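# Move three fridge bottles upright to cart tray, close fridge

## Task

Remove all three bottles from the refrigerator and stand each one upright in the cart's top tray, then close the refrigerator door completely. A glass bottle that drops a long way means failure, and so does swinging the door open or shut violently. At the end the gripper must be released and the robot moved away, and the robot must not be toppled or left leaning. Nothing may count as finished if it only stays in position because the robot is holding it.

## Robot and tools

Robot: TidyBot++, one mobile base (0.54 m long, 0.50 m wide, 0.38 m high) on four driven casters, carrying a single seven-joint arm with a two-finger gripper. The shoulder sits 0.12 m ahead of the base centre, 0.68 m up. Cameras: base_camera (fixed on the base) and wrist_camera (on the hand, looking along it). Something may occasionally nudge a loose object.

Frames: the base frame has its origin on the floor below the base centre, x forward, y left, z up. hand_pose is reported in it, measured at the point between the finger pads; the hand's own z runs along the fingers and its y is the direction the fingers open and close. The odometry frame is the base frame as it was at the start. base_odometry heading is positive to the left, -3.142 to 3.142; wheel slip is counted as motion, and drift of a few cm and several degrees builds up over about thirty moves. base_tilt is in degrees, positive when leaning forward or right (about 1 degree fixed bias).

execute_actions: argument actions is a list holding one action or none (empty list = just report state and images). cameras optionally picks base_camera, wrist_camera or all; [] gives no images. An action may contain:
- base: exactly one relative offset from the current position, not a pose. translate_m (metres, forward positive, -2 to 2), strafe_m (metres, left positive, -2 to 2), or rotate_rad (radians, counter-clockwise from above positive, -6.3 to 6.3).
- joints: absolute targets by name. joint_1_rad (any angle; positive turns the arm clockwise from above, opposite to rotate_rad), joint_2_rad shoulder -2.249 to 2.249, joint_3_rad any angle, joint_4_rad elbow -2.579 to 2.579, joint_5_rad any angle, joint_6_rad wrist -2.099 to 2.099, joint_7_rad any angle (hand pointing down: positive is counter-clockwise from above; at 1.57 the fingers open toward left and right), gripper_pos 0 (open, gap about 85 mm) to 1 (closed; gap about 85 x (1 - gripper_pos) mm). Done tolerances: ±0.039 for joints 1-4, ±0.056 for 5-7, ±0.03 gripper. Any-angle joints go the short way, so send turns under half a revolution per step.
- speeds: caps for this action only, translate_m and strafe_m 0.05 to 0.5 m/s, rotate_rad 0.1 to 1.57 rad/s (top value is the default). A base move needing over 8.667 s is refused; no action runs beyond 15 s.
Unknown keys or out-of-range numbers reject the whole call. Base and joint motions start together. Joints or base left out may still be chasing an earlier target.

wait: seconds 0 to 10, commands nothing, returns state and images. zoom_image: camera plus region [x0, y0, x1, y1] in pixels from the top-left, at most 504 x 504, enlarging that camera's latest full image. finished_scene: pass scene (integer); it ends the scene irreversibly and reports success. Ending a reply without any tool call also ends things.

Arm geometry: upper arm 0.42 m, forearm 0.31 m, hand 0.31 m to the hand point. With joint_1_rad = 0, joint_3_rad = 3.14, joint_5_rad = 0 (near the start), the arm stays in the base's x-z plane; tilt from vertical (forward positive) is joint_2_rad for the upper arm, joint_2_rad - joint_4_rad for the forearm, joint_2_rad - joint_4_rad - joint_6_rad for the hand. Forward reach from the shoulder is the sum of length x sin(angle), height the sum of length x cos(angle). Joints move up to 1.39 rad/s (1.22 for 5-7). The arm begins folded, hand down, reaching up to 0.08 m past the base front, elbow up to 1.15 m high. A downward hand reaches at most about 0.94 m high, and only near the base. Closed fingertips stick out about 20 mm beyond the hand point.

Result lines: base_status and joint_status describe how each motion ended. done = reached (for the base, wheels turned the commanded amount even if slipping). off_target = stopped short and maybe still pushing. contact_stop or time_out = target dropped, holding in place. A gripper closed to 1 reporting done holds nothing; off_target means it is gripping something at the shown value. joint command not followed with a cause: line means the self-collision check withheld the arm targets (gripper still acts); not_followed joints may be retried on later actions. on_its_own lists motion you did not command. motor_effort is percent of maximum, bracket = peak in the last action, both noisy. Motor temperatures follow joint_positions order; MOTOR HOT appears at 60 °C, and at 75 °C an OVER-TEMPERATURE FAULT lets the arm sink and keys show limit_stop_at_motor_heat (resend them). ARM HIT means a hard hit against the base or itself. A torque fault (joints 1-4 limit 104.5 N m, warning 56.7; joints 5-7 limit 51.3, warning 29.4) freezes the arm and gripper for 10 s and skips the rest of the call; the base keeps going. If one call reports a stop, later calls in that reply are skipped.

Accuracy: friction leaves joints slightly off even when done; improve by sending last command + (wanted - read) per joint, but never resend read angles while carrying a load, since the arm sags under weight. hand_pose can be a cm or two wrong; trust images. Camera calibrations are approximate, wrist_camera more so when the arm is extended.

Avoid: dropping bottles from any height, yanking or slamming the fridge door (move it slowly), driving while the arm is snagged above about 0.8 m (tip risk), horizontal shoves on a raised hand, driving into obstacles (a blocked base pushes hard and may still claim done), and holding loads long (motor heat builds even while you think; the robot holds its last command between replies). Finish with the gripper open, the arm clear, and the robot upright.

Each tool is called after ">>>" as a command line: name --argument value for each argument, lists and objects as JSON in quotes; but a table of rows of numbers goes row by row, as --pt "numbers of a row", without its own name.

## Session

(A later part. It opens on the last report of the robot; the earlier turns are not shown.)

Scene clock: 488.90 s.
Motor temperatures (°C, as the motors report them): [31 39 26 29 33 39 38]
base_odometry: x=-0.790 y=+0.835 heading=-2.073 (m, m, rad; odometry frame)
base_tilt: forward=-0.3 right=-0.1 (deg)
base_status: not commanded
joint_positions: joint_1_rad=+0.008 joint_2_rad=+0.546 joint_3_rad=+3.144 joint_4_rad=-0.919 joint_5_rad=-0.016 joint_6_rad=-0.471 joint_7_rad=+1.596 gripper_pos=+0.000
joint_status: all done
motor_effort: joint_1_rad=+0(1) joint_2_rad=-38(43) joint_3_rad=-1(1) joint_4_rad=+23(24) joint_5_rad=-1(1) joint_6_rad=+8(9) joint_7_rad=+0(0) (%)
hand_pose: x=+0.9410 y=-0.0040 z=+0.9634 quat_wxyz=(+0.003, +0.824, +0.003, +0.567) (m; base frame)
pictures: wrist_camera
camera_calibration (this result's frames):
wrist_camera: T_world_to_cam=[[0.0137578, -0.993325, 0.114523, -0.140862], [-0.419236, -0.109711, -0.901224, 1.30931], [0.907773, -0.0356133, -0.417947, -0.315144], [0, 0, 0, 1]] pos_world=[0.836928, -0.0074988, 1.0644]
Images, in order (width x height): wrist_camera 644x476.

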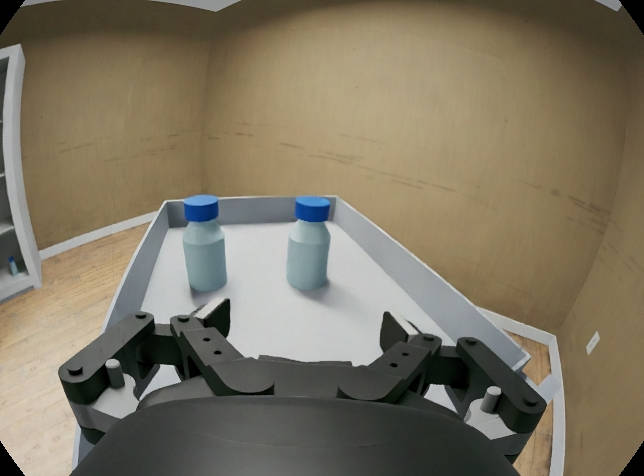

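>>> execute_actions --actions '[{"base":{"rotate_rad":0.496},"joints":{"joint_2_rad":0.0,"joint_4_rad":-1.9,"joint_6_rad":0.3}}]' --cameras '[]'

>>> execute_actions --actions '[{"base":{"strafe_m":0.54}}]' --cameras '[]'

>>> execute_actions --actions '[{"base":{"translate_m":1.2},"joints":{"joint_2_rad":2.0,"joint_4_rad":-0.7,"joint_6_rad":1.13}}]'

Scene clock: 507.20 s.
Motor temperatures (°C, as the motors report them): [31 39 26 29 33 39 38]
base_odometry: x=-0.790 y=+0.835 heading=-1.577 (m, m, rad; odometry frame)
base_tilt: forward=-0.3 right=-0.2 (deg)
base_status: done
joint_positions: joint_1_rad=-0.015 joint_2_rad=+0.009 joint_3_rad=+3.132 joint_4_rad=-1.875 joint_5_rad=-0.016 joint_6_rad=+0.268 joint_7_rad=+1.596 gripper_pos=+0.000
joint_status: all done
motor_effort: joint_1_rad=+0(7) joint_2_rad=-20(39) joint_3_rad=-1(4) joint_4_rad=+23(24) joint_5_rad=-1(2) joint_6_rad=+9(8) joint_7_rad=+1(0) (%)
hand_pose: x=+0.7326 y=+0.0155 z=+0.9914 quat_wxyz=(-0.004, +0.723, +0.011, +0.691) (m; base frame)
pictures: none
No camera images: the call's "cameras" was empty. Leave "cameras" out to get every camera's image.

Scene clock: 509.67 s.
Motor temperatures (°C, as the motors report them): [31 39 26 29 33 39 38]
base_odometry: x=-0.250 y=+0.832 heading=-1.576 (m, m, rad; odometry frame)
base_tilt: forward=-0.3 right=-0.2 (deg)
base_status: done
joint_positions: joint_1_rad=-0.014 joint_2_rad=+0.009 joint_3_rad=+3.132 joint_4_rad=-1.875 joint_5_rad=-0.016 joint_6_rad=+0.268 joint_7_rad=+1.596 gripper_pos=+0.000
joint_status: not commanded
motor_effort: joint_1_rad=-1(3) joint_2_rad=-20(21) joint_3_rad=-1(3) joint_4_rad=+23(23) joint_5_rad=-1(1) joint_6_rad=+9(9) joint_7_rad=+0(0) (%)
hand_pose: x=+0.7326 y=+0.0144 z=+0.9914 quat_wxyz=(-0.003, +0.723, +0.010, +0.691) (m; base frame)
pictures: none
No camera images: the call's "cameras" was empty. Leave "cameras" out to get every camera's image.

Scene clock: 513.53 s.
Motor temperatures (°C, as the motors report them): [31 39 26 29 33 39 38]
base_odometry: x=-0.256 y=-0.368 heading=-1.576 (m, m, rad; odometry frame)
base_tilt: forward=-0.3 right=-0.2 (deg)
base_status: done
joint_positions: joint_1_rad=-0.014 joint_2_rad=+1.990 joint_3_rad=+3.132 joint_4_rad=-0.724 joint_5_rad=-0.016 joint_6_rad=+1.097 joint_7_rad=+1.596 gripper_pos=+0.000
joint_status: all done
motor_effort: joint_1_rad=-1(0) joint_2_rad=-42(50) joint_3_rad=-2(2) joint_4_rad=+13(24) joint_5_rad=-1(1) joint_6_rad=+9(9) joint_7_rad=+0(0) (%)
hand_pose: x=+0.9444 y=+0.0093 z=+0.2099 quat_wxyz=(+0.005, +0.723, +0.002, +0.690) (m; base frame)
pictures: base_camera, wrist_camera
camera_calibration (this result's frames):
wrist_camera: T_world_to_cam=[[-0.0247575, -0.993135, 0.114325, -0.00506313], [-0.116424, -0.110718, -0.987009, 0.365118], [0.992891, -0.0377461, -0.112884, -0.777073], [0, 0, 0, 1]] pos_world=[0.813932, 0.00606523, 0.273234]
Images, in order (width x height): base_camera 644x364, wrist_camera 644x476.

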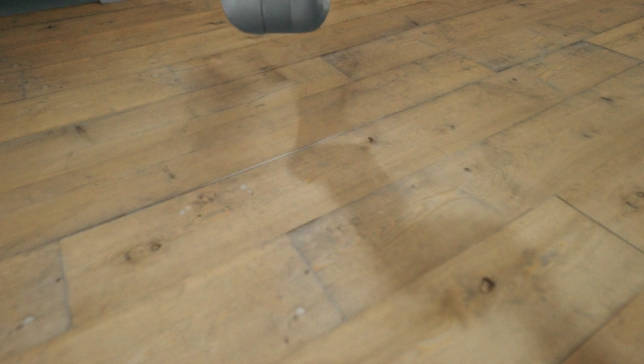

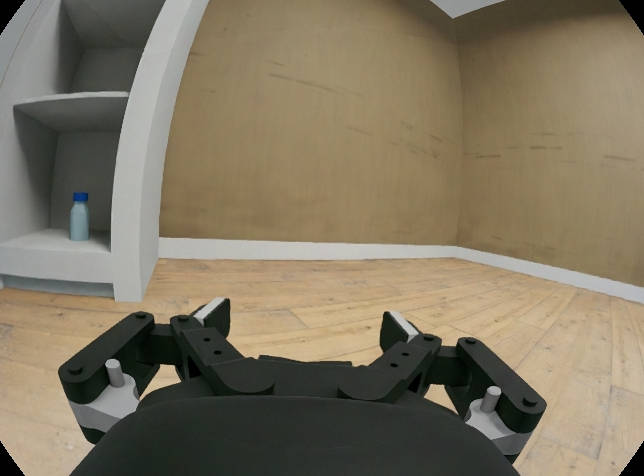

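>>> execute_actions --actions '[]'

Scene clock: 539.87 s.
Motor temperatures (°C, as the motors report them): [31 39 26 29 33 39 38]
base_odometry: x=-0.256 y=-0.368 heading=-1.576 (m, m, rad; odometry frame)
base_tilt: forward=-0.2 right=-0.2 (deg)
base_status: done
joint_positions: joint_1_rad=-0.014 joint_2_rad=+1.990 joint_3_rad=+3.132 joint_4_rad=-0.724 joint_5_rad=-0.016 joint_6_rad=+1.097 joint_7_rad=+1.596 gripper_pos=+0.000
joint_status: all done
motor_effort: joint_1_rad=-1(0) joint_2_rad=-42(50) joint_3_rad=-2(2) joint_4_rad=+13(24) joint_5_rad=-1(1) joint_6_rad=+8(9) joint_7_rad=+0(0) (%)
hand_pose: x=+0.9444 y=+0.0093 z=+0.2099 quat_wxyz=(+0.005, +0.723, +0.002, +0.690) (m; base frame)
pictures: base_camera, wrist_camera
camera_calibration (this result's frames):
wrist_camera: T_world_to_cam=[[-0.0247573, -0.993135, 0.114326, -0.00506323], [-0.116424, -0.110718, -0.987009, 0.365118], [0.992891, -0.037746, -0.112884, -0.777073], [0, 0, 0, 1]] pos_world=[0.813932, 0.0060653, 0.273234]
Images, in order (width x height): base_camera 644x364, wrist_camera 644x476.

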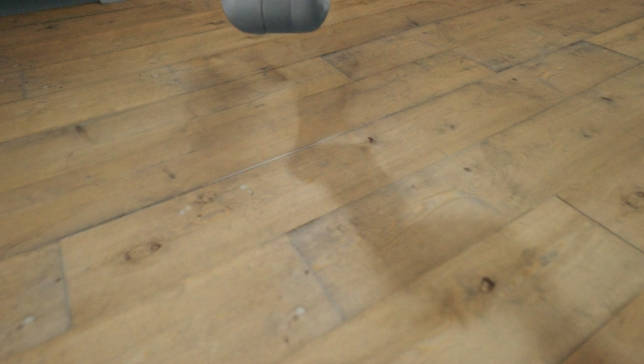

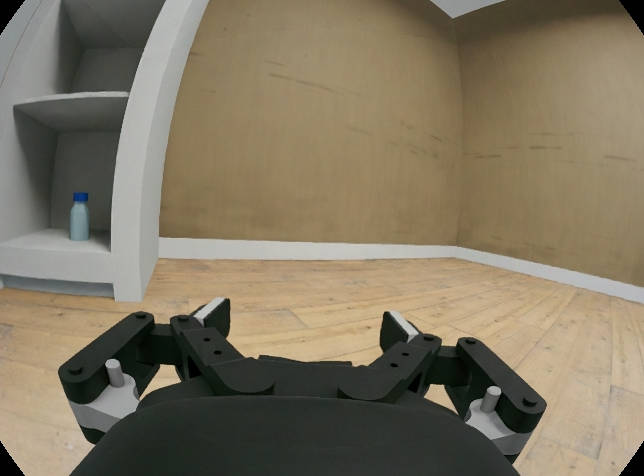

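>>> execute_actions --actions '[{"base":{"strafe_m":0.45},"speeds":{"strafe_m":0.25}}]'

Scene clock: 546.97 s.
Motor temperatures (°C, as the motors report them): [31 39 26 29 33 39 38]
base_odometry: x=+0.194 y=-0.370 heading=-1.576 (m, m, rad; odometry frame)
base_tilt: forward=-0.3 right=-0.2 (deg)
base_status: done
joint_positions: joint_1_rad=-0.007 joint_2_rad=+1.990 joint_3_rad=+3.132 joint_4_rad=-0.724 joint_5_rad=-0.016 joint_6_rad=+1.097 joint_7_rad=+1.596 gripper_pos=+0.000
joint_status: not commanded
motor_effort: joint_1_rad=-1(4) joint_2_rad=-42(43) joint_3_rad=-2(2) joint_4_rad=+13(14) joint_5_rad=-1(0) joint_6_rad=+8(9) joint_7_rad=+0(1) (%)
hand_pose: x=+0.9444 y=+0.0031 z=+0.2098 quat_wxyz=(+0.007, +0.723, -0.001, +0.690) (m; base frame)
pictures: base_camera, wrist_camera
camera_calibration (this result's frames):
wrist_camera: T_world_to_cam=[[-0.0321193, -0.992924, 0.114326, -0.00418698], [-0.117247, -0.109852, -0.987008, 0.365212], [0.992583, -0.0451064, -0.112889, -0.77703], [0, 0, 0, 1]] pos_world=[0.813952, 0.00091288, 0.273227]
Images, in order (width x height): base_camera 644x364, wrist_camera 644x476.

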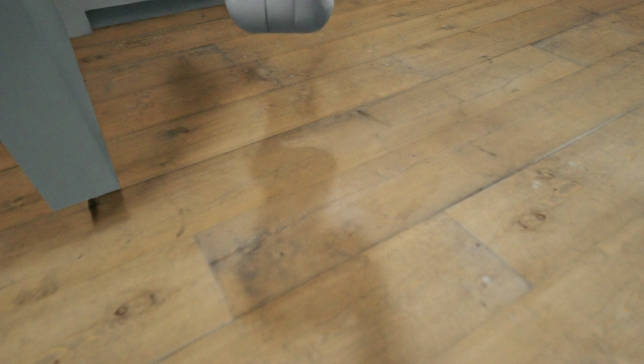

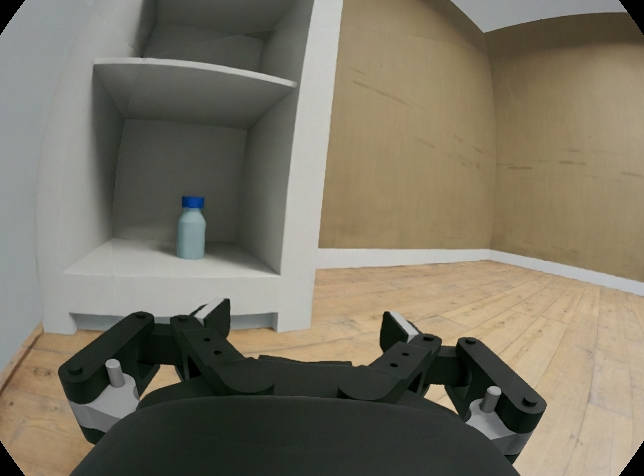

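>>> execute_actions --actions '[{"joints":{"joint_1_rad":-0.2}}]' --cameras '["wrist_camera"]'

Scene clock: 557.17 s.
Motor temperatures (°C, as the motors report them): [31 39 26 29 33 40 38]
base_odometry: x=+0.194 y=-0.370 heading=-1.576 (m, m, rad; odometry frame)
base_tilt: forward=-0.3 right=-0.2 (deg)
base_status: not commanded
joint_positions: joint_1_rad=-0.203 joint_2_rad=+1.990 joint_3_rad=+3.132 joint_4_rad=-0.724 joint_5_rad=-0.016 joint_6_rad=+1.097 joint_7_rad=+1.596 gripper_pos=+0.000
joint_status: all done
motor_effort: joint_1_rad=+0(3) joint_2_rad=-42(42) joint_3_rad=-2(2) joint_4_rad=+13(13) joint_5_rad=-2(0) joint_6_rad=+9(9) joint_7_rad=+0(0) (%)
hand_pose: x=+0.9280 y=+0.1639 z=+0.2098 quat_wxyz=(-0.060, +0.720, +0.070, +0.688) (m; base frame)
pictures: wrist_camera
camera_calibration (this result's frames):
wrist_camera: T_world_to_cam=[[0.16202, -0.980142, 0.114326, -0.0272895], [-0.0935883, -0.130597, -0.987008, 0.362396], [0.982339, 0.149215, -0.112889, -0.775811], [0, 0, 0, 1]] pos_world=[0.800447, 0.136343, 0.273227]
Images, in order (width x height): wrist_camera 644x476.

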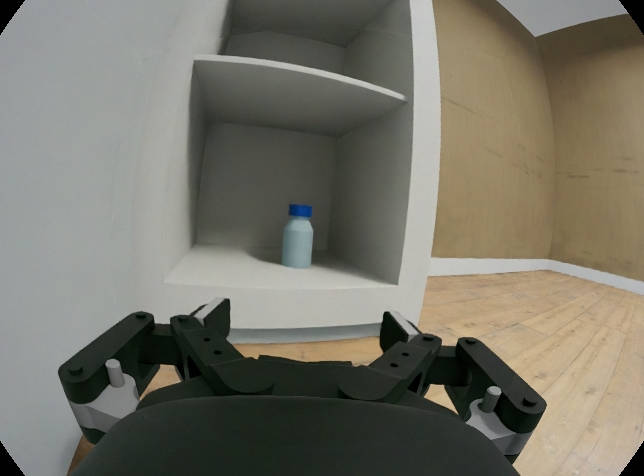

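>>> execute_actions --actions '[{"base":{"translate_m":0.2},"joints":{"joint_1_rad":-0.25},"speeds":{"translate_m":0.1}}]' --cameras '["wrist_camera"]'

Scene clock: 567.93 s.
Motor temperatures (°C, as the motors report them): [31 39 26 29 33 40 38]
base_odometry: x=+0.194 y=-0.570 heading=-1.575 (m, m, rad; odometry frame)
base_tilt: forward=-0.2 right=-0.2 (deg)
base_status: done
joint_positions: joint_1_rad=-0.235 joint_2_rad=+1.995 joint_3_rad=+3.132 joint_4_rad=-0.723 joint_5_rad=-0.016 joint_6_rad=+1.098 joint_7_rad=+1.596 gripper_pos=+0.000
joint_status: all done
motor_effort: joint_1_rad=-1(3) joint_2_rad=-42(45) joint_3_rad=-2(2) joint_4_rad=+13(14) joint_5_rad=-1(1) joint_6_rad=+9(9) joint_7_rad=+0(1) (%)
hand_pose: x=+0.9205 y=+0.1893 z=+0.2068 quat_wxyz=(-0.071, +0.720, +0.082, +0.686) (m; base frame)
pictures: wrist_camera
camera_calibration (this result's frames):
wrist_camera: T_world_to_cam=[[0.193458, -0.974411, 0.11444, -0.0309805], [-0.091566, -0.134066, -0.986733, 0.360728], [0.976826, 0.180413, -0.115159, -0.772988], [0, 0, 0, 1]] pos_world=[0.794099, 0.157631, 0.270471]
Images, in order (width x height): wrist_camera 644x476.

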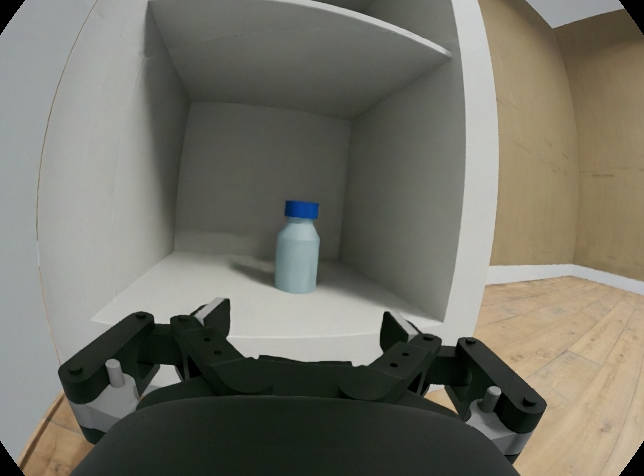

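>>> execute_actions --actions '[{"base":{"translate_m":0.15},"joints":{"joint_1_rad":-0.29},"speeds":{"translate_m":0.08}}]' --cameras '["wrist_camera"]'

Scene clock: 584.57 s.
Motor temperatures (°C, as the motors report them): [31 39 26 28 33 40 38]
base_odometry: x=+0.194 y=-0.624 heading=-1.574 (m, m, rad; odometry frame)
base_tilt: forward=-0.3 right=-0.2 (deg)
base_status: translate_m time_out (by the wheels' count: +0.054 of +0.150)
joint_positions: joint_1_rad=-0.278 joint_2_rad=+1.998 joint_3_rad=+3.132 joint_4_rad=-0.720 joint_5_rad=-0.016 joint_6_rad=+1.105 joint_7_rad=+1.596 gripper_pos=+0.000
joint_status: all done
motor_effort: joint_1_rad=+0(7) joint_2_rad=-42(53) joint_3_rad=-2(3) joint_4_rad=+13(18) joint_5_rad=-1(1) joint_6_rad=+8(12) joint_7_rad=+1(0) (%)
hand_pose: x=+0.9111 y=+0.2233 z=+0.2074 quat_wxyz=(-0.086, +0.716, +0.097, +0.686) (m; base frame)
pictures: wrist_camera
camera_calibration (this result's frames):
wrist_camera: T_world_to_cam=[[0.234342, -0.965401, 0.114391, -0.0353296], [-0.0800876, -0.136439, -0.987406, 0.355246], [0.96885, 0.22223, -0.10929, -0.773125], [0, 0, 0, 1]] pos_world=[0.785771, 0.186173, 0.270318]
Images, in order (width x height): wrist_camera 644x476.

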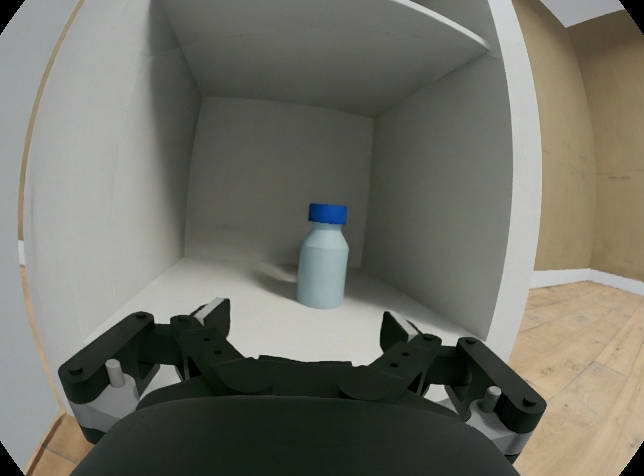

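>>> execute_actions --actions '[{"base":{"strafe_m":-0.12},"joints":{"joint_1_rad":-0.4},"speeds":{"strafe_m":0.08}}]'

Scene clock: 591.07 s.
Motor temperatures (°C, as the motors report them): [31 39 26 28 33 40 38]
base_odometry: x=+0.074 y=-0.624 heading=-1.574 (m, m, rad; odometry frame)
base_tilt: forward=-0.3 right=-0.2 (deg)
base_status: done
joint_positions: joint_1_rad=-0.393 joint_2_rad=+1.998 joint_3_rad=+3.132 joint_4_rad=-0.720 joint_5_rad=-0.016 joint_6_rad=+1.105 joint_7_rad=+1.596 gripper_pos=+0.000
joint_status: all done
motor_effort: joint_1_rad=+0(5) joint_2_rad=-42(43) joint_3_rad=-2(2) joint_4_rad=+13(14) joint_5_rad=-2(1) joint_6_rad=+9(9) joint_7_rad=+0(1) (%)
hand_pose: x=+0.8800 y=+0.3133 z=+0.2074 quat_wxyz=(-0.126, +0.709, +0.138, +0.680) (m; base frame)
pictures: base_camera, wrist_camera
camera_calibration (this result's frames):
wrist_camera: T_world_to_cam=[[0.344333, -0.931853, 0.114391, -0.0484185], [-0.0637847, -0.144779, -0.987406, 0.353306], [0.936678, 0.3327, -0.10929, -0.769296], [0, 0, 0, 1]] pos_world=[0.759791, 0.261977, 0.270318]
Images, in order (width x height): base_camera 644x364, wrist_camera 644x476.

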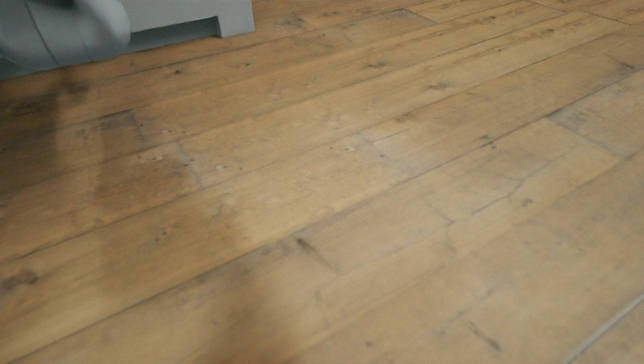

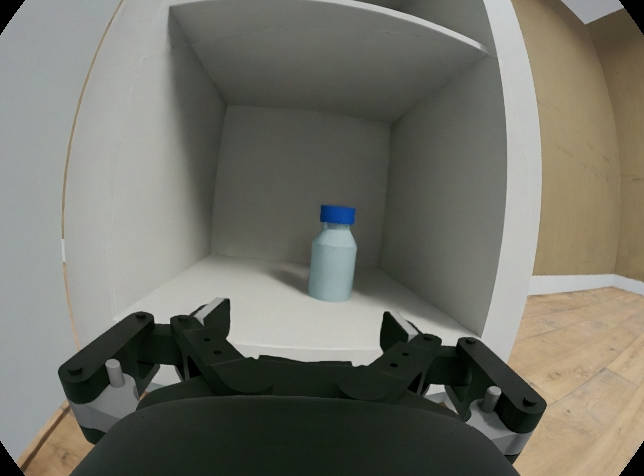

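>>> execute_actions --actions '[{"base":{"translate_m":0.14},"speeds":{"translate_m":0.08}}]' --cameras '["wrist_camera"]'

Scene clock: 598.77 s.
Motor temperatures (°C, as the motors report them): [31 39 26 28 33 40 38]
base_odometry: x=+0.073 y=-0.764 heading=-1.575 (m, m, rad; odometry frame)
base_tilt: forward=-0.3 right=-0.2 (deg)
base_status: done
joint_positions: joint_1_rad=-0.393 joint_2_rad=+1.999 joint_3_rad=+3.132 joint_4_rad=-0.720 joint_5_rad=-0.016 joint_6_rad=+1.105 joint_7_rad=+1.596 gripper_pos=+0.000
joint_status: not commanded
motor_effort: joint_1_rad=-1(1) joint_2_rad=-42(45) joint_3_rad=-2(2) joint_4_rad=+13(15) joint_5_rad=-1(0) joint_6_rad=+9(9) joint_7_rad=+0(0) (%)
hand_pose: x=+0.8796 y=+0.3131 z=+0.2066 quat_wxyz=(-0.126, +0.709, +0.138, +0.680) (m; base frame)
pictures: wrist_camera
camera_calibration (this result's frames):
wrist_camera: T_world_to_cam=[[0.344431, -0.931812, 0.114427, -0.0484526], [-0.0646326, -0.145132, -0.987299, 0.353309], [0.936584, 0.33266, -0.110213, -0.768647], [0, 0, 0, 1]] pos_world=[0.759427, 0.261826, 0.269651]
Images, in order (width x height): wrist_camera 644x476.

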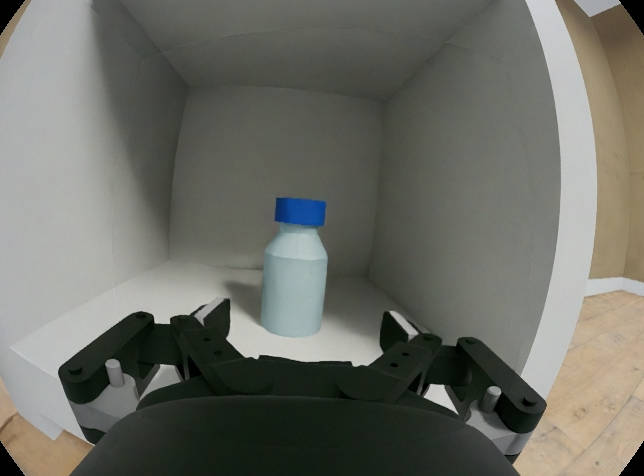

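>>> execute_actions --actions '[{"base":{"translate_m":0.08},"joints":{"joint_1_rad":-0.46},"speeds":{"translate_m":0.06}}]' --cameras '["wrist_camera"]'

Scene clock: 605.40 s.
Motor temperatures (°C, as the motors report them): [31 39 26 28 33 40 38]
base_odometry: x=+0.072 y=-0.844 heading=-1.575 (m, m, rad; odometry frame)
base_tilt: forward=-0.3 right=-0.2 (deg)
base_status: done
joint_positions: joint_1_rad=-0.446 joint_2_rad=+2.000 joint_3_rad=+3.132 joint_4_rad=-0.720 joint_5_rad=-0.016 joint_6_rad=+1.105 joint_7_rad=+1.596 gripper_pos=+0.000
joint_status: all done
motor_effort: joint_1_rad=-1(3) joint_2_rad=-43(44) joint_3_rad=-2(2) joint_4_rad=+13(14) joint_5_rad=-1(0) joint_6_rad=+9(9) joint_7_rad=+0(0) (%)
hand_pose: x=+0.8620 y=+0.3524 z=+0.2064 quat_wxyz=(-0.143, +0.705, +0.157, +0.676) (m; base frame)
pictures: wrist_camera
camera_calibration (this result's frames):
wrist_camera: T_world_to_cam=[[0.392721, -0.91251, 0.114438, -0.0542056], [-0.0571884, -0.148426, -0.987269, 0.352397], [0.917878, 0.381176, -0.110475, -0.766241], [0, 0, 0, 1]] pos_world=[0.744757, 0.294914, 0.269463]
Images, in order (width x height): wrist_camera 644x476.

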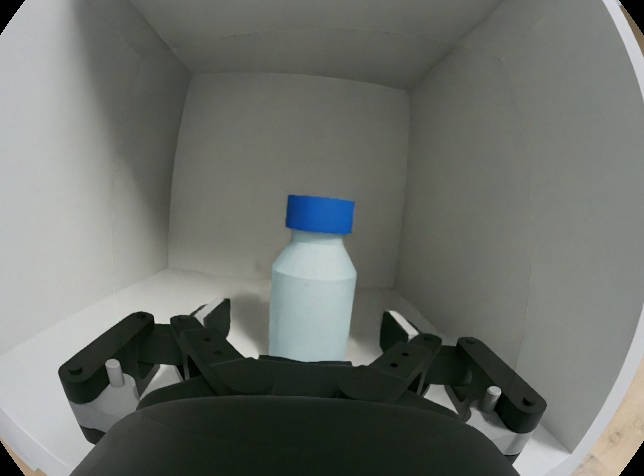

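>>> execute_actions --actions '[{"joints":{"gripper_pos":1}}]' --cameras '[]'

Scene clock: 610.60 s.
Motor temperatures (°C, as the motors report them): [31 39 26 28 33 40 38]
base_odometry: x=+0.072 y=-0.844 heading=-1.575 (m, m, rad; odometry frame)
base_tilt: forward=-0.3 right=-0.2 (deg)
base_status: not commanded
joint_positions: joint_1_rad=-0.446 joint_2_rad=+2.000 joint_3_rad=+3.132 joint_4_rad=-0.720 joint_5_rad=-0.016 joint_6_rad=+1.105 joint_7_rad=+1.596 gripper_pos=+0.999
joint_status: all done
motor_effort: joint_1_rad=-1(1) joint_2_rad=-42(42) joint_3_rad=-2(2) joint_4_rad=+13(14) joint_5_rad=-1(0) joint_6_rad=+9(9) joint_7_rad=+0(0) (%)
hand_pose: x=+0.8620 y=+0.3524 z=+0.2064 quat_wxyz=(-0.143, +0.705, +0.157, +0.676) (m; base frame)
pictures: none
No camera images: the call's "cameras" was empty. Leave "cameras" out to get every camera's image.

Missed; need to go further in.

>>> execute_actions --actions '[{"joints":{"gripper_pos":0}}]' --cameras '[]'

>>> execute_actions --actions '[{"base":{"translate_m":0.09},"joints":{"joint_1_rad":-0.5},"speeds":{"translate_m":0.06}}]' --cameras '["wrist_camera"]'

Scene clock: 617.97 s.
Motor temperatures (°C, as the motors report them): [31 39 26 28 33 40 38]
base_odometry: x=+0.072 y=-0.844 heading=-1.575 (m, m, rad; odometry frame)
base_tilt: forward=-0.3 right=-0.2 (deg)
base_status: not commanded
joint_positions: joint_1_rad=-0.446 joint_2_rad=+2.000 joint_3_rad=+3.132 joint_4_rad=-0.720 joint_5_rad=-0.016 joint_6_rad=+1.105 joint_7_rad=+1.596 gripper_pos=+0.000
joint_status: all done
motor_effort: joint_1_rad=+0(1) joint_2_rad=-42(42) joint_3_rad=-2(2) joint_4_rad=+13(13) joint_5_rad=-1(1) joint_6_rad=+8(9) joint_7_rad=+0(0) (%)
hand_pose: x=+0.8620 y=+0.3524 z=+0.2064 quat_wxyz=(-0.143, +0.705, +0.157, +0.676) (m; base frame)
pictures: none
No camera images: the call's "cameras" was empty. Leave "cameras" out to get every camera's image.

Scene clock: 619.97 s.
Motor temperatures (°C, as the motors report them): [31 39 26 28 33 40 38]
base_odometry: x=+0.072 y=-0.934 heading=-1.576 (m, m, rad; odometry frame)
base_tilt: forward=-0.2 right=-0.2 (deg)
base_status: done
joint_positions: joint_1_rad=-0.483 joint_2_rad=+2.000 joint_3_rad=+3.132 joint_4_rad=-0.720 joint_5_rad=-0.016 joint_6_rad=+1.105 joint_7_rad=+1.596 gripper_pos=+0.000
joint_status: all done
motor_effort: joint_1_rad=-2(2) joint_2_rad=-42(44) joint_3_rad=-2(2) joint_4_rad=+13(14) joint_5_rad=+0(1) joint_6_rad=+9(9) joint_7_rad=+0(0) (%)
hand_pose: x=+0.8485 y=+0.3795 z=+0.2062 quat_wxyz=(-0.156, +0.702, +0.170, +0.673) (m; base frame)
pictures: wrist_camera
camera_calibration (this result's frames):
wrist_camera: T_world_to_cam=[[0.426038, -0.897438, 0.114445, -0.0581749], [-0.0518582, -0.150517, -0.987246, 0.351742], [0.903218, 0.414669, -0.110665, -0.764365], [0, 0, 0, 1]] pos_world=[0.733414, 0.317693, 0.269326]
Images, in order (width x height): wrist_camera 644x476.

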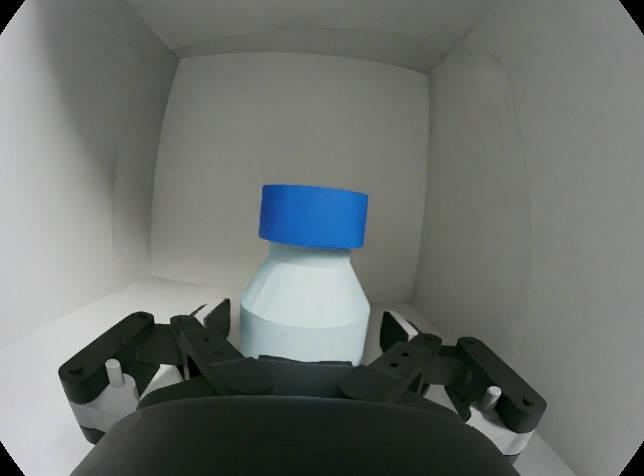

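>>> execute_actions --actions '[{"joints":{"gripper_pos":1}}]' --cameras '[]'

Scene clock: 627.70 s.
Motor temperatures (°C, as the motors report them): [31 39 26 28 33 40 38]
base_odometry: x=+0.072 y=-0.934 heading=-1.576 (m, m, rad; odometry frame)
base_tilt: forward=-0.3 right=-0.2 (deg)
base_status: not commanded
joint_positions: joint_1_rad=-0.483 joint_2_rad=+2.000 joint_3_rad=+3.132 joint_4_rad=-0.720 joint_5_rad=-0.016 joint_6_rad=+1.105 joint_7_rad=+1.596 gripper_pos=+0.251
joint_status: gripper_pos off_target (ended at +0.251, target +1.000)
motor_effort: joint_1_rad=-1(1) joint_2_rad=-41(42) joint_3_rad=-1(2) joint_4_rad=+13(13) joint_5_rad=+0(2) joint_6_rad=+8(9) joint_7_rad=+1(1) (%)
hand_pose: x=+0.8484 y=+0.3796 z=+0.2063 quat_wxyz=(-0.156, +0.702, +0.170, +0.673) (m; base frame)
pictures: none
No camera images: the call's "cameras" was empty. Leave "cameras" out to get every camera's image.

Held. Lift slightly and back out.

>>> execute_actions --actions '[{"joints":{"joint_2_rad":1.93,"gripper_pos":1}}]' --cameras '[]'

>>> execute_actions --actions '[{"base":{"translate_m":-0.75},"speeds":{"translate_m":0.2}}]' --cameras '[]'

>>> execute_actions --actions '[{"joints":{"joint_1_rad":0,"joint_2_rad":0,"joint_4_rad":-1.9,"joint_6_rad":0.3,"gripper_pos":1}}]'

Scene clock: 640.43 s.
Motor temperatures (°C, as the motors report them): [31 39 26 28 33 40 38]
base_odometry: x=+0.072 y=-0.934 heading=-1.576 (m, m, rad; odometry frame)
base_tilt: forward=-0.3 right=-0.2 (deg)
base_status: not commanded
joint_positions: joint_1_rad=-0.483 joint_2_rad=+1.964 joint_3_rad=+3.132 joint_4_rad=-0.720 joint_5_rad=-0.016 joint_6_rad=+1.105 joint_7_rad=+1.596 gripper_pos=+0.251
joint_status: gripper_pos off_target (ended at +0.251, target +1.000); the others done
motor_effort: joint_1_rad=-1(1) joint_2_rad=-48(50) joint_3_rad=-2(2) joint_4_rad=+17(17) joint_5_rad=-1(1) joint_6_rad=+12(13) joint_7_rad=+0(0) (%)
hand_pose: x=+0.8629 y=+0.3873 z=+0.2359 quat_wxyz=(-0.159, +0.690, +0.167, +0.686) (m; base frame)
pictures: none
No camera images: the call's "cameras" was empty. Leave "cameras" out to get every camera's image.

Scene clock: 644.93 s.
Motor temperatures (°C, as the motors report them): [31 39 26 28 33 40 38]
base_odometry: x=+0.075 y=-0.184 heading=-1.576 (m, m, rad; odometry frame)
base_tilt: forward=-0.3 right=-0.2 (deg)
base_status: done
joint_positions: joint_1_rad=-0.395 joint_2_rad=+1.954 joint_3_rad=+3.133 joint_4_rad=-0.720 joint_5_rad=-0.056 joint_6_rad=+1.105 joint_7_rad=+1.596 gripper_pos=+0.253
joint_status: not commanded
motor_effort: joint_1_rad=-24(24) joint_2_rad=-47(50) joint_3_rad=-4(5) joint_4_rad=+17(18) joint_5_rad=+10(11) joint_6_rad=+10(13) joint_7_rad=+1(1) (%)
hand_pose: x=+0.9023 y=+0.3120 z=+0.2445 quat_wxyz=(-0.123, +0.697, +0.118, +0.697) (m; base frame)
pictures: none
No camera images: the call's "cameras" was empty. Leave "cameras" out to get every camera's image.

Scene clock: 648.00 s.
Motor temperatures (°C, as the motors report them): [31 40 26 28 33 40 38]
base_odometry: x=+0.075 y=-0.184 heading=-1.576 (m, m, rad; odometry frame)
base_tilt: forward=-0.3 right=-0.2 (deg)
base_status: not commanded
joint_positions: joint_1_rad=-0.024 joint_2_rad=+0.024 joint_3_rad=+3.137 joint_4_rad=-1.897 joint_5_rad=-0.052 joint_6_rad=+0.308 joint_7_rad=+1.596 gripper_pos=+0.253
joint_status: gripper_pos off_target (ended at +0.253, target +1.000); the others done
motor_effort: joint_1_rad=-1(22) joint_2_rad=-25(61) joint_3_rad=-1(5) joint_4_rad=+27(27) joint_5_rad=-1(9) joint_6_rad=+12(16) joint_7_rad=+1(1) (%)
hand_pose: x=+0.7352 y=+0.0138 z=+0.9813 quat_wxyz=(-0.013, +0.722, -0.004, +0.692) (m; base frame)
pictures: base_camera, wrist_camera
camera_calibration (this result's frames):
wrist_camera: T_world_to_cam=[[-0.0101402, -0.99669, 0.0806607, -0.0715615], [-0.111229, -0.07904, -0.990647, 1.102], [0.993743, -0.0190172, -0.110059, -0.485762], [0, 0, 0, 1]] pos_world=[0.604571, 0.00653974, 1.044]
Images, in order (width x height): base_camera 644x364, wrist_camera 644x476.

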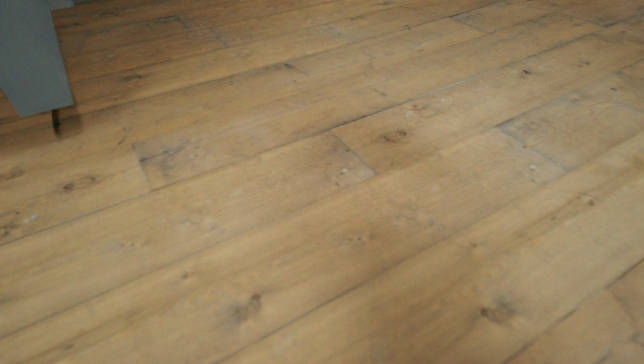

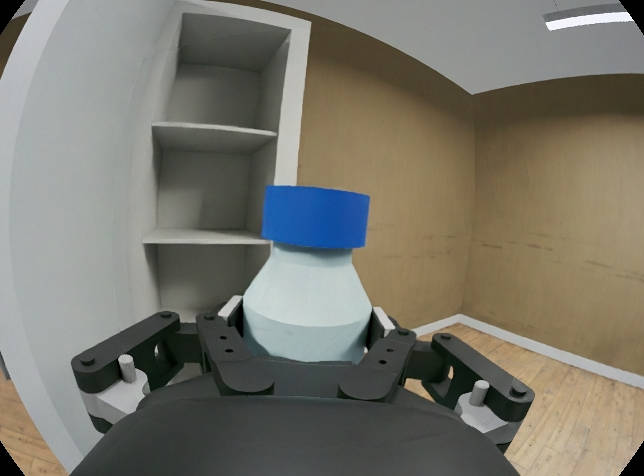

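>>> execute_actions --actions '[{"base":{"translate_m":-1.0},"speeds":{"translate_m":0.3}}]' --cameras '[]'

>>> execute_actions --actions '[{"base":{"rotate_rad":-0.5},"speeds":{"rotate_rad":0.5}}]'

Scene clock: 660.23 s.
Motor temperatures (°C, as the motors report them): [31 39 26 28 33 40 38]
base_odometry: x=+0.080 y=+0.816 heading=-1.576 (m, m, rad; odometry frame)
base_tilt: forward=-0.3 right=-0.1 (deg)
base_status: done
joint_positions: joint_1_rad=-0.024 joint_2_rad=+0.021 joint_3_rad=+3.137 joint_4_rad=-1.900 joint_5_rad=-0.052 joint_6_rad=+0.305 joint_7_rad=+1.596 gripper_pos=+0.253
joint_status: not commanded
motor_effort: joint_1_rad=-1(0) joint_2_rad=-24(27) joint_3_rad=-1(2) joint_4_rad=+27(28) joint_5_rad=-1(1) joint_6_rad=+12(13) joint_7_rad=+0(0) (%)
hand_pose: x=+0.7338 y=+0.0138 z=+0.9808 quat_wxyz=(-0.013, +0.723, -0.004, +0.691) (m; base frame)
pictures: none
No camera images: the call's "cameras" was empty. Leave "cameras" out to get every camera's image.

Scene clock: 661.93 s.
Motor temperatures (°C, as the motors report them): [31 39 26 28 33 40 38]
base_odometry: x=+0.080 y=+0.816 heading=-2.075 (m, m, rad; odometry frame)
base_tilt: forward=-0.3 right=-0.2 (deg)
base_status: done
joint_positions: joint_1_rad=-0.007 joint_2_rad=+0.021 joint_3_rad=+3.140 joint_4_rad=-1.900 joint_5_rad=-0.052 joint_6_rad=+0.305 joint_7_rad=+1.596 gripper_pos=+0.253
joint_status: not commanded
motor_effort: joint_1_rad=-1(4) joint_2_rad=-24(26) joint_3_rad=-1(3) joint_4_rad=+27(27) joint_5_rad=-1(1) joint_6_rad=+12(12) joint_7_rad=+0(0) (%)
hand_pose: x=+0.7340 y=+0.0020 z=+0.9807 quat_wxyz=(-0.006, +0.723, -0.011, +0.691) (m; base frame)
pictures: base_camera, wrist_camera
camera_calibration (this result's frames):
wrist_camera: T_world_to_cam=[[-0.0289561, -0.996313, 0.0807551, -0.0695477], [-0.114861, -0.0769374, -0.990398, 1.10282], [0.992959, -0.0379537, -0.11221, -0.482195], [0, 0, 0, 1]] pos_world=[0.603457, -0.00274439, 1.04374]
Images, in order (width x height): base_camera 644x364, wrist_camera 644x476.

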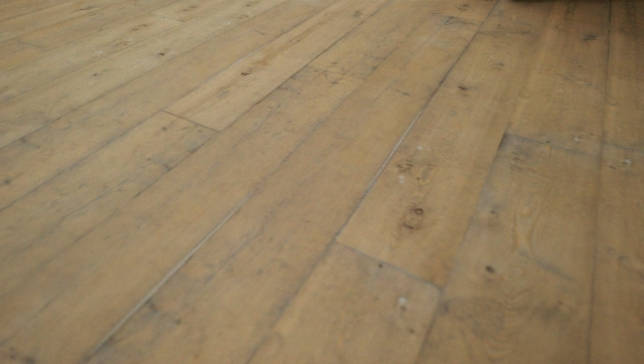

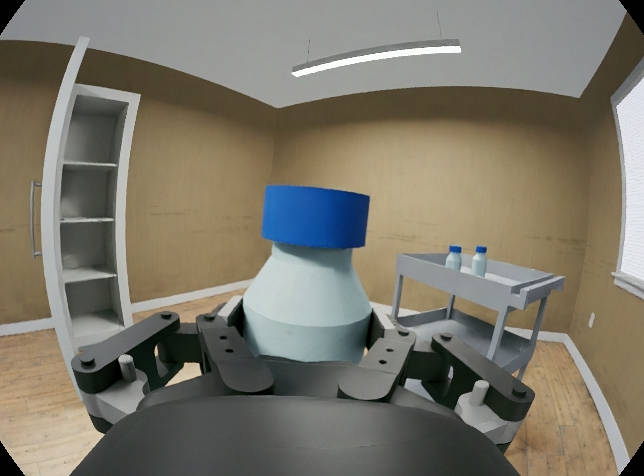

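Cart is to the right.

>>> execute_actions --actions '[{"base":{"strafe_m":-0.6},"speeds":{"strafe_m":0.3}}]'

Scene clock: 676.20 s.
Motor temperatures (°C, as the motors report them): [31 38 26 28 33 40 38]
base_odometry: x=-0.445 y=+1.107 heading=-2.076 (m, m, rad; odometry frame)
base_tilt: forward=-0.3 right=-0.1 (deg)
base_status: done
joint_positions: joint_1_rad=-0.007 joint_2_rad=+0.021 joint_3_rad=+3.140 joint_4_rad=-1.900 joint_5_rad=-0.052 joint_6_rad=+0.305 joint_7_rad=+1.596 gripper_pos=+0.253
joint_status: not commanded
motor_effort: joint_1_rad=-1(3) joint_2_rad=-25(26) joint_3_rad=-1(2) joint_4_rad=+27(28) joint_5_rad=-1(1) joint_6_rad=+12(13) joint_7_rad=+0(0) (%)
hand_pose: x=+0.7340 y=+0.0019 z=+0.9807 quat_wxyz=(-0.006, +0.723, -0.011, +0.691) (m; base frame)
pictures: base_camera, wrist_camera
camera_calibration (this result's frames):
wrist_camera: T_world_to_cam=[[-0.0291403, -0.996307, 0.0807603, -0.0695376], [-0.115049, -0.0769146, -0.990378, 1.10287], [0.992932, -0.0381513, -0.112383, -0.482013], [0, 0, 0, 1]] pos_world=[0.603464, -0.00284341, 1.0437]
Images, in order (width x height): base_camera 644x364, wrist_camera 644x476.

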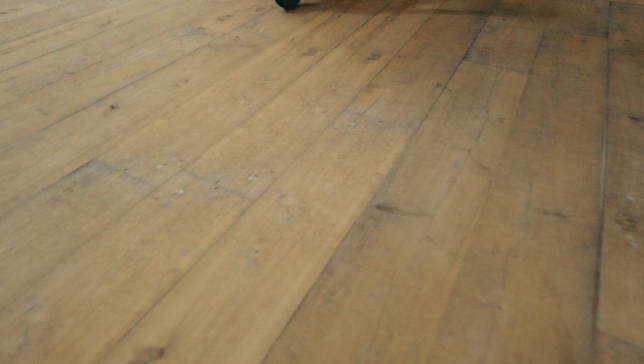

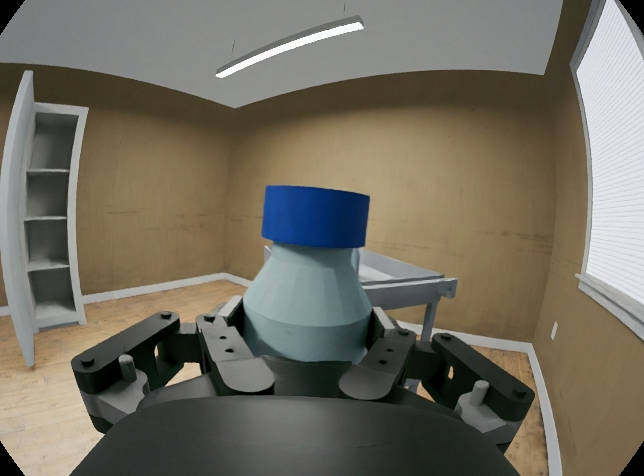

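>>> execute_actions --actions '[{"base":{"translate_m":0.25},"joints":{"joint_6_rad":0.1},"speeds":{"translate_m":0.15}}]'

Scene clock: 683.63 s.
Motor temperatures (°C, as the motors report them): [31 38 26 28 33 39 38]
base_odometry: x=-0.566 y=+0.888 heading=-2.076 (m, m, rad; odometry frame)
base_tilt: forward=-0.3 right=-0.2 (deg)
base_status: done
joint_positions: joint_1_rad=-0.007 joint_2_rad=+0.024 joint_3_rad=+3.140 joint_4_rad=-1.914 joint_5_rad=-0.052 joint_6_rad=+0.089 joint_7_rad=+1.596 gripper_pos=+0.253
joint_status: all done
motor_effort: joint_1_rad=+0(2) joint_2_rad=-24(27) joint_3_rad=-1(2) joint_4_rad=+27(29) joint_5_rad=-2(1) joint_6_rad=+12(14) joint_7_rad=+0(0) (%)
hand_pose: x=+0.7219 y=+0.0053 z=+0.9042 quat_wxyz=(-0.009, +0.798, -0.009, +0.602) (m; base frame)
pictures: base_camera, wrist_camera
camera_calibration (this result's frames):
wrist_camera: T_world_to_cam=[[0.000585189, -0.996616, 0.0821972, -0.083133], [-0.33998, -0.0774992, -0.937234, 1.14027], [0.940433, -0.0273969, -0.338875, -0.235787], [0, 0, 0, 1]] pos_world=[0.60946, -0.000941189, 0.995634]
Images, in order (width x height): base_camera 644x364, wrist_camera 644x476.

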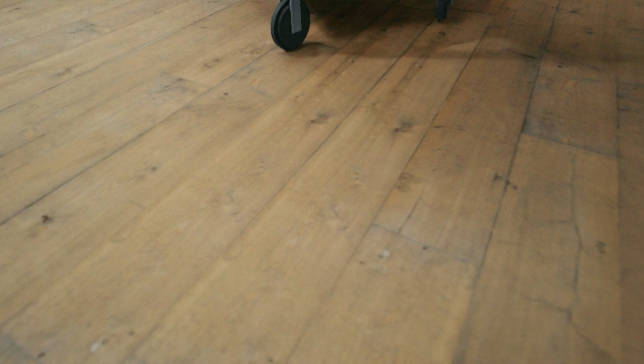

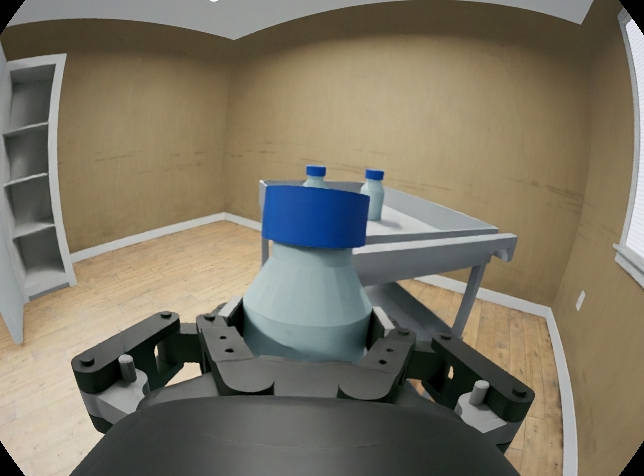

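>>> execute_actions --actions '[{"base":{"strafe_m":-0.13},"joints":{"joint_2_rad":0.55,"joint_4_rad":-1.1,"joint_6_rad":0.15,"gripper_pos":1},"speeds":{"strafe_m":0.1}}]'

Scene clock: 691.53 s.
Motor temperatures (°C, as the motors report them): [31 38 26 28 33 40 38]
base_odometry: x=-0.680 y=+0.951 heading=-2.076 (m, m, rad; odometry frame)
base_tilt: forward=-0.3 right=-0.2 (deg)
base_status: done
joint_positions: joint_1_rad=-0.003 joint_2_rad=+0.577 joint_3_rad=+3.139 joint_4_rad=-1.154 joint_5_rad=-0.052 joint_6_rad=+0.093 joint_7_rad=+1.596 gripper_pos=+0.253
joint_status: joint_4_rad off_target (ended at -1.154, target -1.100); joint_6_rad off_target (ended at +0.093, target +0.150); gripper_pos off_target (ended at +0.253, target +1.000); the others done
motor_effort: joint_1_rad=-1(3) joint_2_rad=-45(46) joint_3_rad=-1(3) joint_4_rad=+28(30) joint_5_rad=-1(1) joint_6_rad=+12(13) joint_7_rad=+1(0) (%)
hand_pose: x=+0.9694 y=+0.0037 z=+0.9629 quat_wxyz=(-0.010, +0.731, -0.010, +0.683) (m; base frame)
pictures: base_camera, wrist_camera
camera_calibration (this result's frames):
wrist_camera: T_world_to_cam=[[-0.0205494, -0.996776, 0.077563, -0.0647122], [-0.137398, -0.0740278, -0.987746, 1.13161], [0.990303, -0.0309546, -0.135434, -0.692977], [0, 0, 0, 1]] pos_world=[0.840408, -0.00218392, 1.02891]
Images, in order (width x height): base_camera 644x364, wrist_camera 644x476.

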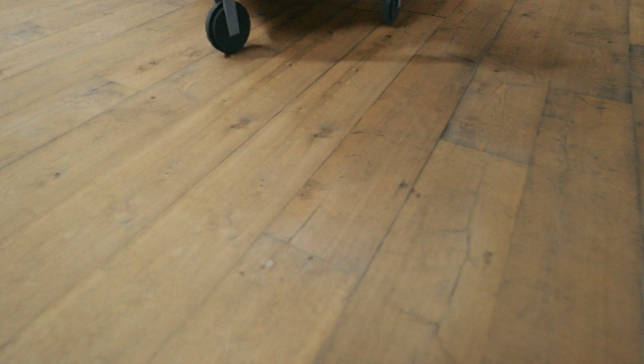

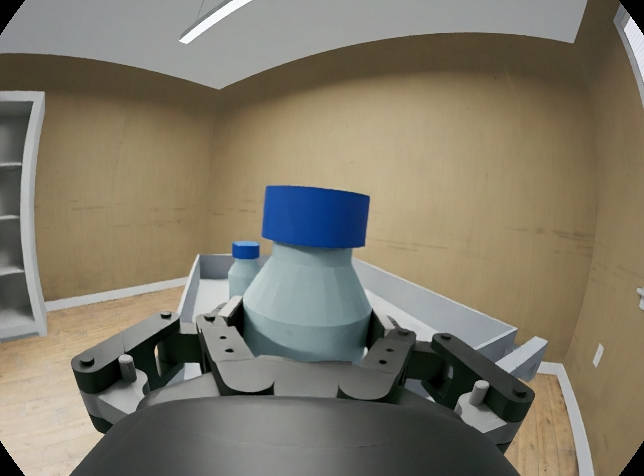

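>>> execute_actions --actions '[{"base":{"translate_m":0.08},"speeds":{"translate_m":0.08}}]' --cameras '["wrist_camera"]'

Scene clock: 699.03 s.
Motor temperatures (°C, as the motors report them): [31 38 26 28 33 40 38]
base_odometry: x=-0.719 y=+0.881 heading=-2.077 (m, m, rad; odometry frame)
base_tilt: forward=-0.2 right=-0.2 (deg)
base_status: done
joint_positions: joint_1_rad=-0.003 joint_2_rad=+0.579 joint_3_rad=+3.139 joint_4_rad=-1.152 joint_5_rad=-0.052 joint_6_rad=+0.094 joint_7_rad=+1.596 gripper_pos=+0.253
joint_status: not commanded
motor_effort: joint_1_rad=-1(2) joint_2_rad=-44(47) joint_3_rad=-1(2) joint_4_rad=+27(30) joint_5_rad=-1(1) joint_6_rad=+12(13) joint_7_rad=+0(0) (%)
hand_pose: x=+0.9700 y=+0.0037 z=+0.9635 quat_wxyz=(-0.010, +0.730, -0.010, +0.683) (m; base frame)
pictures: wrist_camera
camera_calibration (this result's frames):
wrist_camera: T_world_to_cam=[[-0.0208384, -0.996773, 0.0775142, -0.0644495], [-0.135019, -0.0740151, -0.988075, 1.13028], [0.990624, -0.0310557, -0.133041, -0.696082], [0, 0, 0, 1]] pos_world=[0.840821, -0.00220124, 1.02919]
Images, in order (width x height): wrist_camera 644x476.

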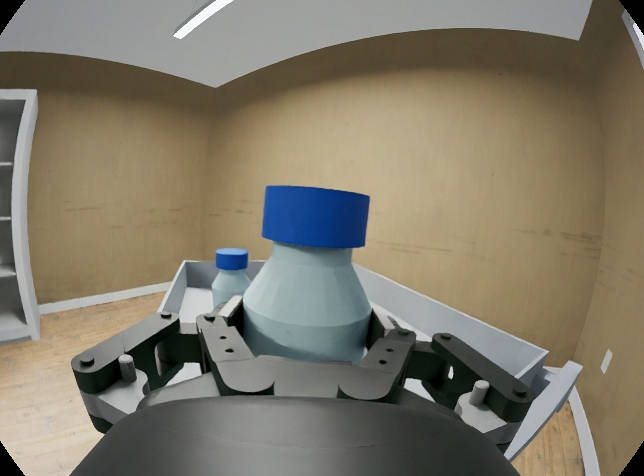

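>>> execute_actions --actions '[{"joints":{"joint_2_rad":0.7,"joint_4_rad":-1.2,"joint_6_rad":0.37,"gripper_pos":1}}]' --cameras '[]'

Scene clock: 705.47 s.
Motor temperatures (°C, as the motors report them): [31 38 26 29 33 40 38]
base_odometry: x=-0.719 y=+0.881 heading=-2.077 (m, m, rad; odometry frame)
base_tilt: forward=-0.3 right=-0.2 (deg)
base_status: not commanded
joint_positions: joint_1_rad=-0.003 joint_2_rad=+0.701 joint_3_rad=+3.139 joint_4_rad=-1.186 joint_5_rad=-0.052 joint_6_rad=+0.330 joint_7_rad=+1.596 gripper_pos=+0.253
joint_status: gripper_pos off_target (ended at +0.253, target +1.000); the others done
motor_effort: joint_1_rad=-1(0) joint_2_rad=-43(50) joint_3_rad=-2(2) joint_4_rad=+24(29) joint_5_rad=-1(1) joint_6_rad=+10(12) joint_7_rad=+1(0) (%)
hand_pose: x=+1.0003 y=+0.0000 z=+0.9100 quat_wxyz=(-0.005, +0.702, -0.013, +0.712) (m; base frame)
pictures: none
No camera images: the call's "cameras" was empty. Leave "cameras" out to get every camera's image.

>>> execute_actions --actions '[{"joints":{"gripper_pos":0}}]' --cameras '[]'

>>> execute_actions --actions '[{"base":{"translate_m":-0.25},"speeds":{"translate_m":0.08}}]' --cameras '[]'

>>> execute_actions --actions '[{"joints":{"joint_2_rad":0.55,"joint_4_rad":-0.9,"joint_6_rad":-0.5}}]' --cameras '["wrist_camera"]'

Scene clock: 718.17 s.
Motor temperatures (°C, as the motors report them): [31 39 26 28 33 40 38]
base_odometry: x=-0.719 y=+0.881 heading=-2.077 (m, m, rad; odometry frame)
base_tilt: forward=-0.3 right=-0.1 (deg)
base_status: not commanded
joint_positions: joint_1_rad=-0.003 joint_2_rad=+0.701 joint_3_rad=+3.139 joint_4_rad=-1.186 joint_5_rad=-0.052 joint_6_rad=+0.337 joint_7_rad=+1.596 gripper_pos=+0.000
joint_status: all done
motor_effort: joint_1_rad=+0(0) joint_2_rad=-42(43) joint_3_rad=-1(1) joint_4_rad=+23(24) joint_5_rad=-1(1) joint_6_rad=+8(10) joint_7_rad=+0(1) (%)
hand_pose: x=+1.0003 y=-0.0002 z=+0.9122 quat_wxyz=(-0.005, +0.700, -0.013, +0.714) (m; base frame)
pictures: none
No camera images: the call's "cameras" was empty. Leave "cameras" out to get every camera's image.

Scene clock: 724.60 s.
Motor temperatures (°C, as the motors report them): [31 39 26 28 33 40 38]
base_odometry: x=-0.599 y=+1.097 heading=-2.085 (m, m, rad; odometry frame)
base_tilt: forward=-0.3 right=-0.2 (deg)
base_status: translate_m time_out (by the wheels' count: -0.247 of -0.250)
joint_positions: joint_1_rad=-0.008 joint_2_rad=+0.700 joint_3_rad=+3.139 joint_4_rad=-1.187 joint_5_rad=-0.052 joint_6_rad=+0.341 joint_7_rad=+1.596 gripper_pos=+0.000
joint_status: not commanded
motor_effort: joint_1_rad=+0(11) joint_2_rad=-41(45) joint_3_rad=-1(6) joint_4_rad=+23(25) joint_5_rad=-1(0) joint_6_rad=+9(9) joint_7_rad=+0(0) (%)
hand_pose: x=+0.9999 y=+0.0039 z=+0.9141 quat_wxyz=(-0.006, +0.698, -0.012, +0.716) (m; base frame)
pictures: none
No camera images: the call's "cameras" was empty. Leave "cameras" out to get every camera's image.

not run: a stop came earlier in this reply.

>>> execute_actions --actions '[{"joints":{"joint_2_rad":0.55,"joint_4_rad":-0.9,"joint_6_rad":-0.5}}]' --cameras '["wrist_camera"]'

Scene clock: 731.57 s.
Motor temperatures (°C, as the motors report them): [31 39 26 28 33 40 38]
base_odometry: x=-0.599 y=+1.097 heading=-2.085 (m, m, rad; odometry frame)
base_tilt: forward=-0.3 right=-0.2 (deg)
base_status: not commanded
joint_positions: joint_1_rad=-0.008 joint_2_rad=+0.546 joint_3_rad=+3.139 joint_4_rad=-0.919 joint_5_rad=-0.052 joint_6_rad=-0.471 joint_7_rad=+1.596 gripper_pos=+0.000
joint_status: all done
motor_effort: joint_1_rad=-1(1) joint_2_rad=-38(44) joint_3_rad=-1(2) joint_4_rad=+23(25) joint_5_rad=-1(2) joint_6_rad=+8(9) joint_7_rad=+0(0) (%)
hand_pose: x=+0.9408 y=+0.0164 z=+0.9637 quat_wxyz=(-0.019, +0.823, +0.002, +0.567) (m; base frame)
pictures: wrist_camera
camera_calibration (this result's frames):
wrist_camera: T_world_to_cam=[[0.0368166, -0.996379, 0.0766328, -0.105838], [-0.416884, -0.0850068, -0.904976, 1.31274], [0.908214, 0.00137118, -0.418504, -0.31459], [0, 0, 0, 1]] pos_world=[0.83687, 0.00656817, 1.06445]
Images, in order (width x height): wrist_camera 644x476.

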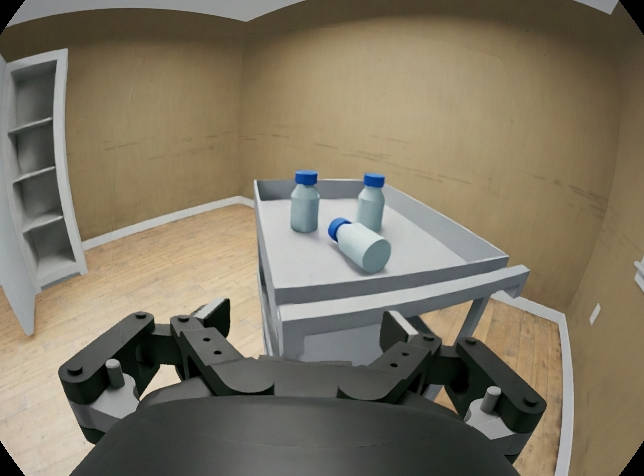

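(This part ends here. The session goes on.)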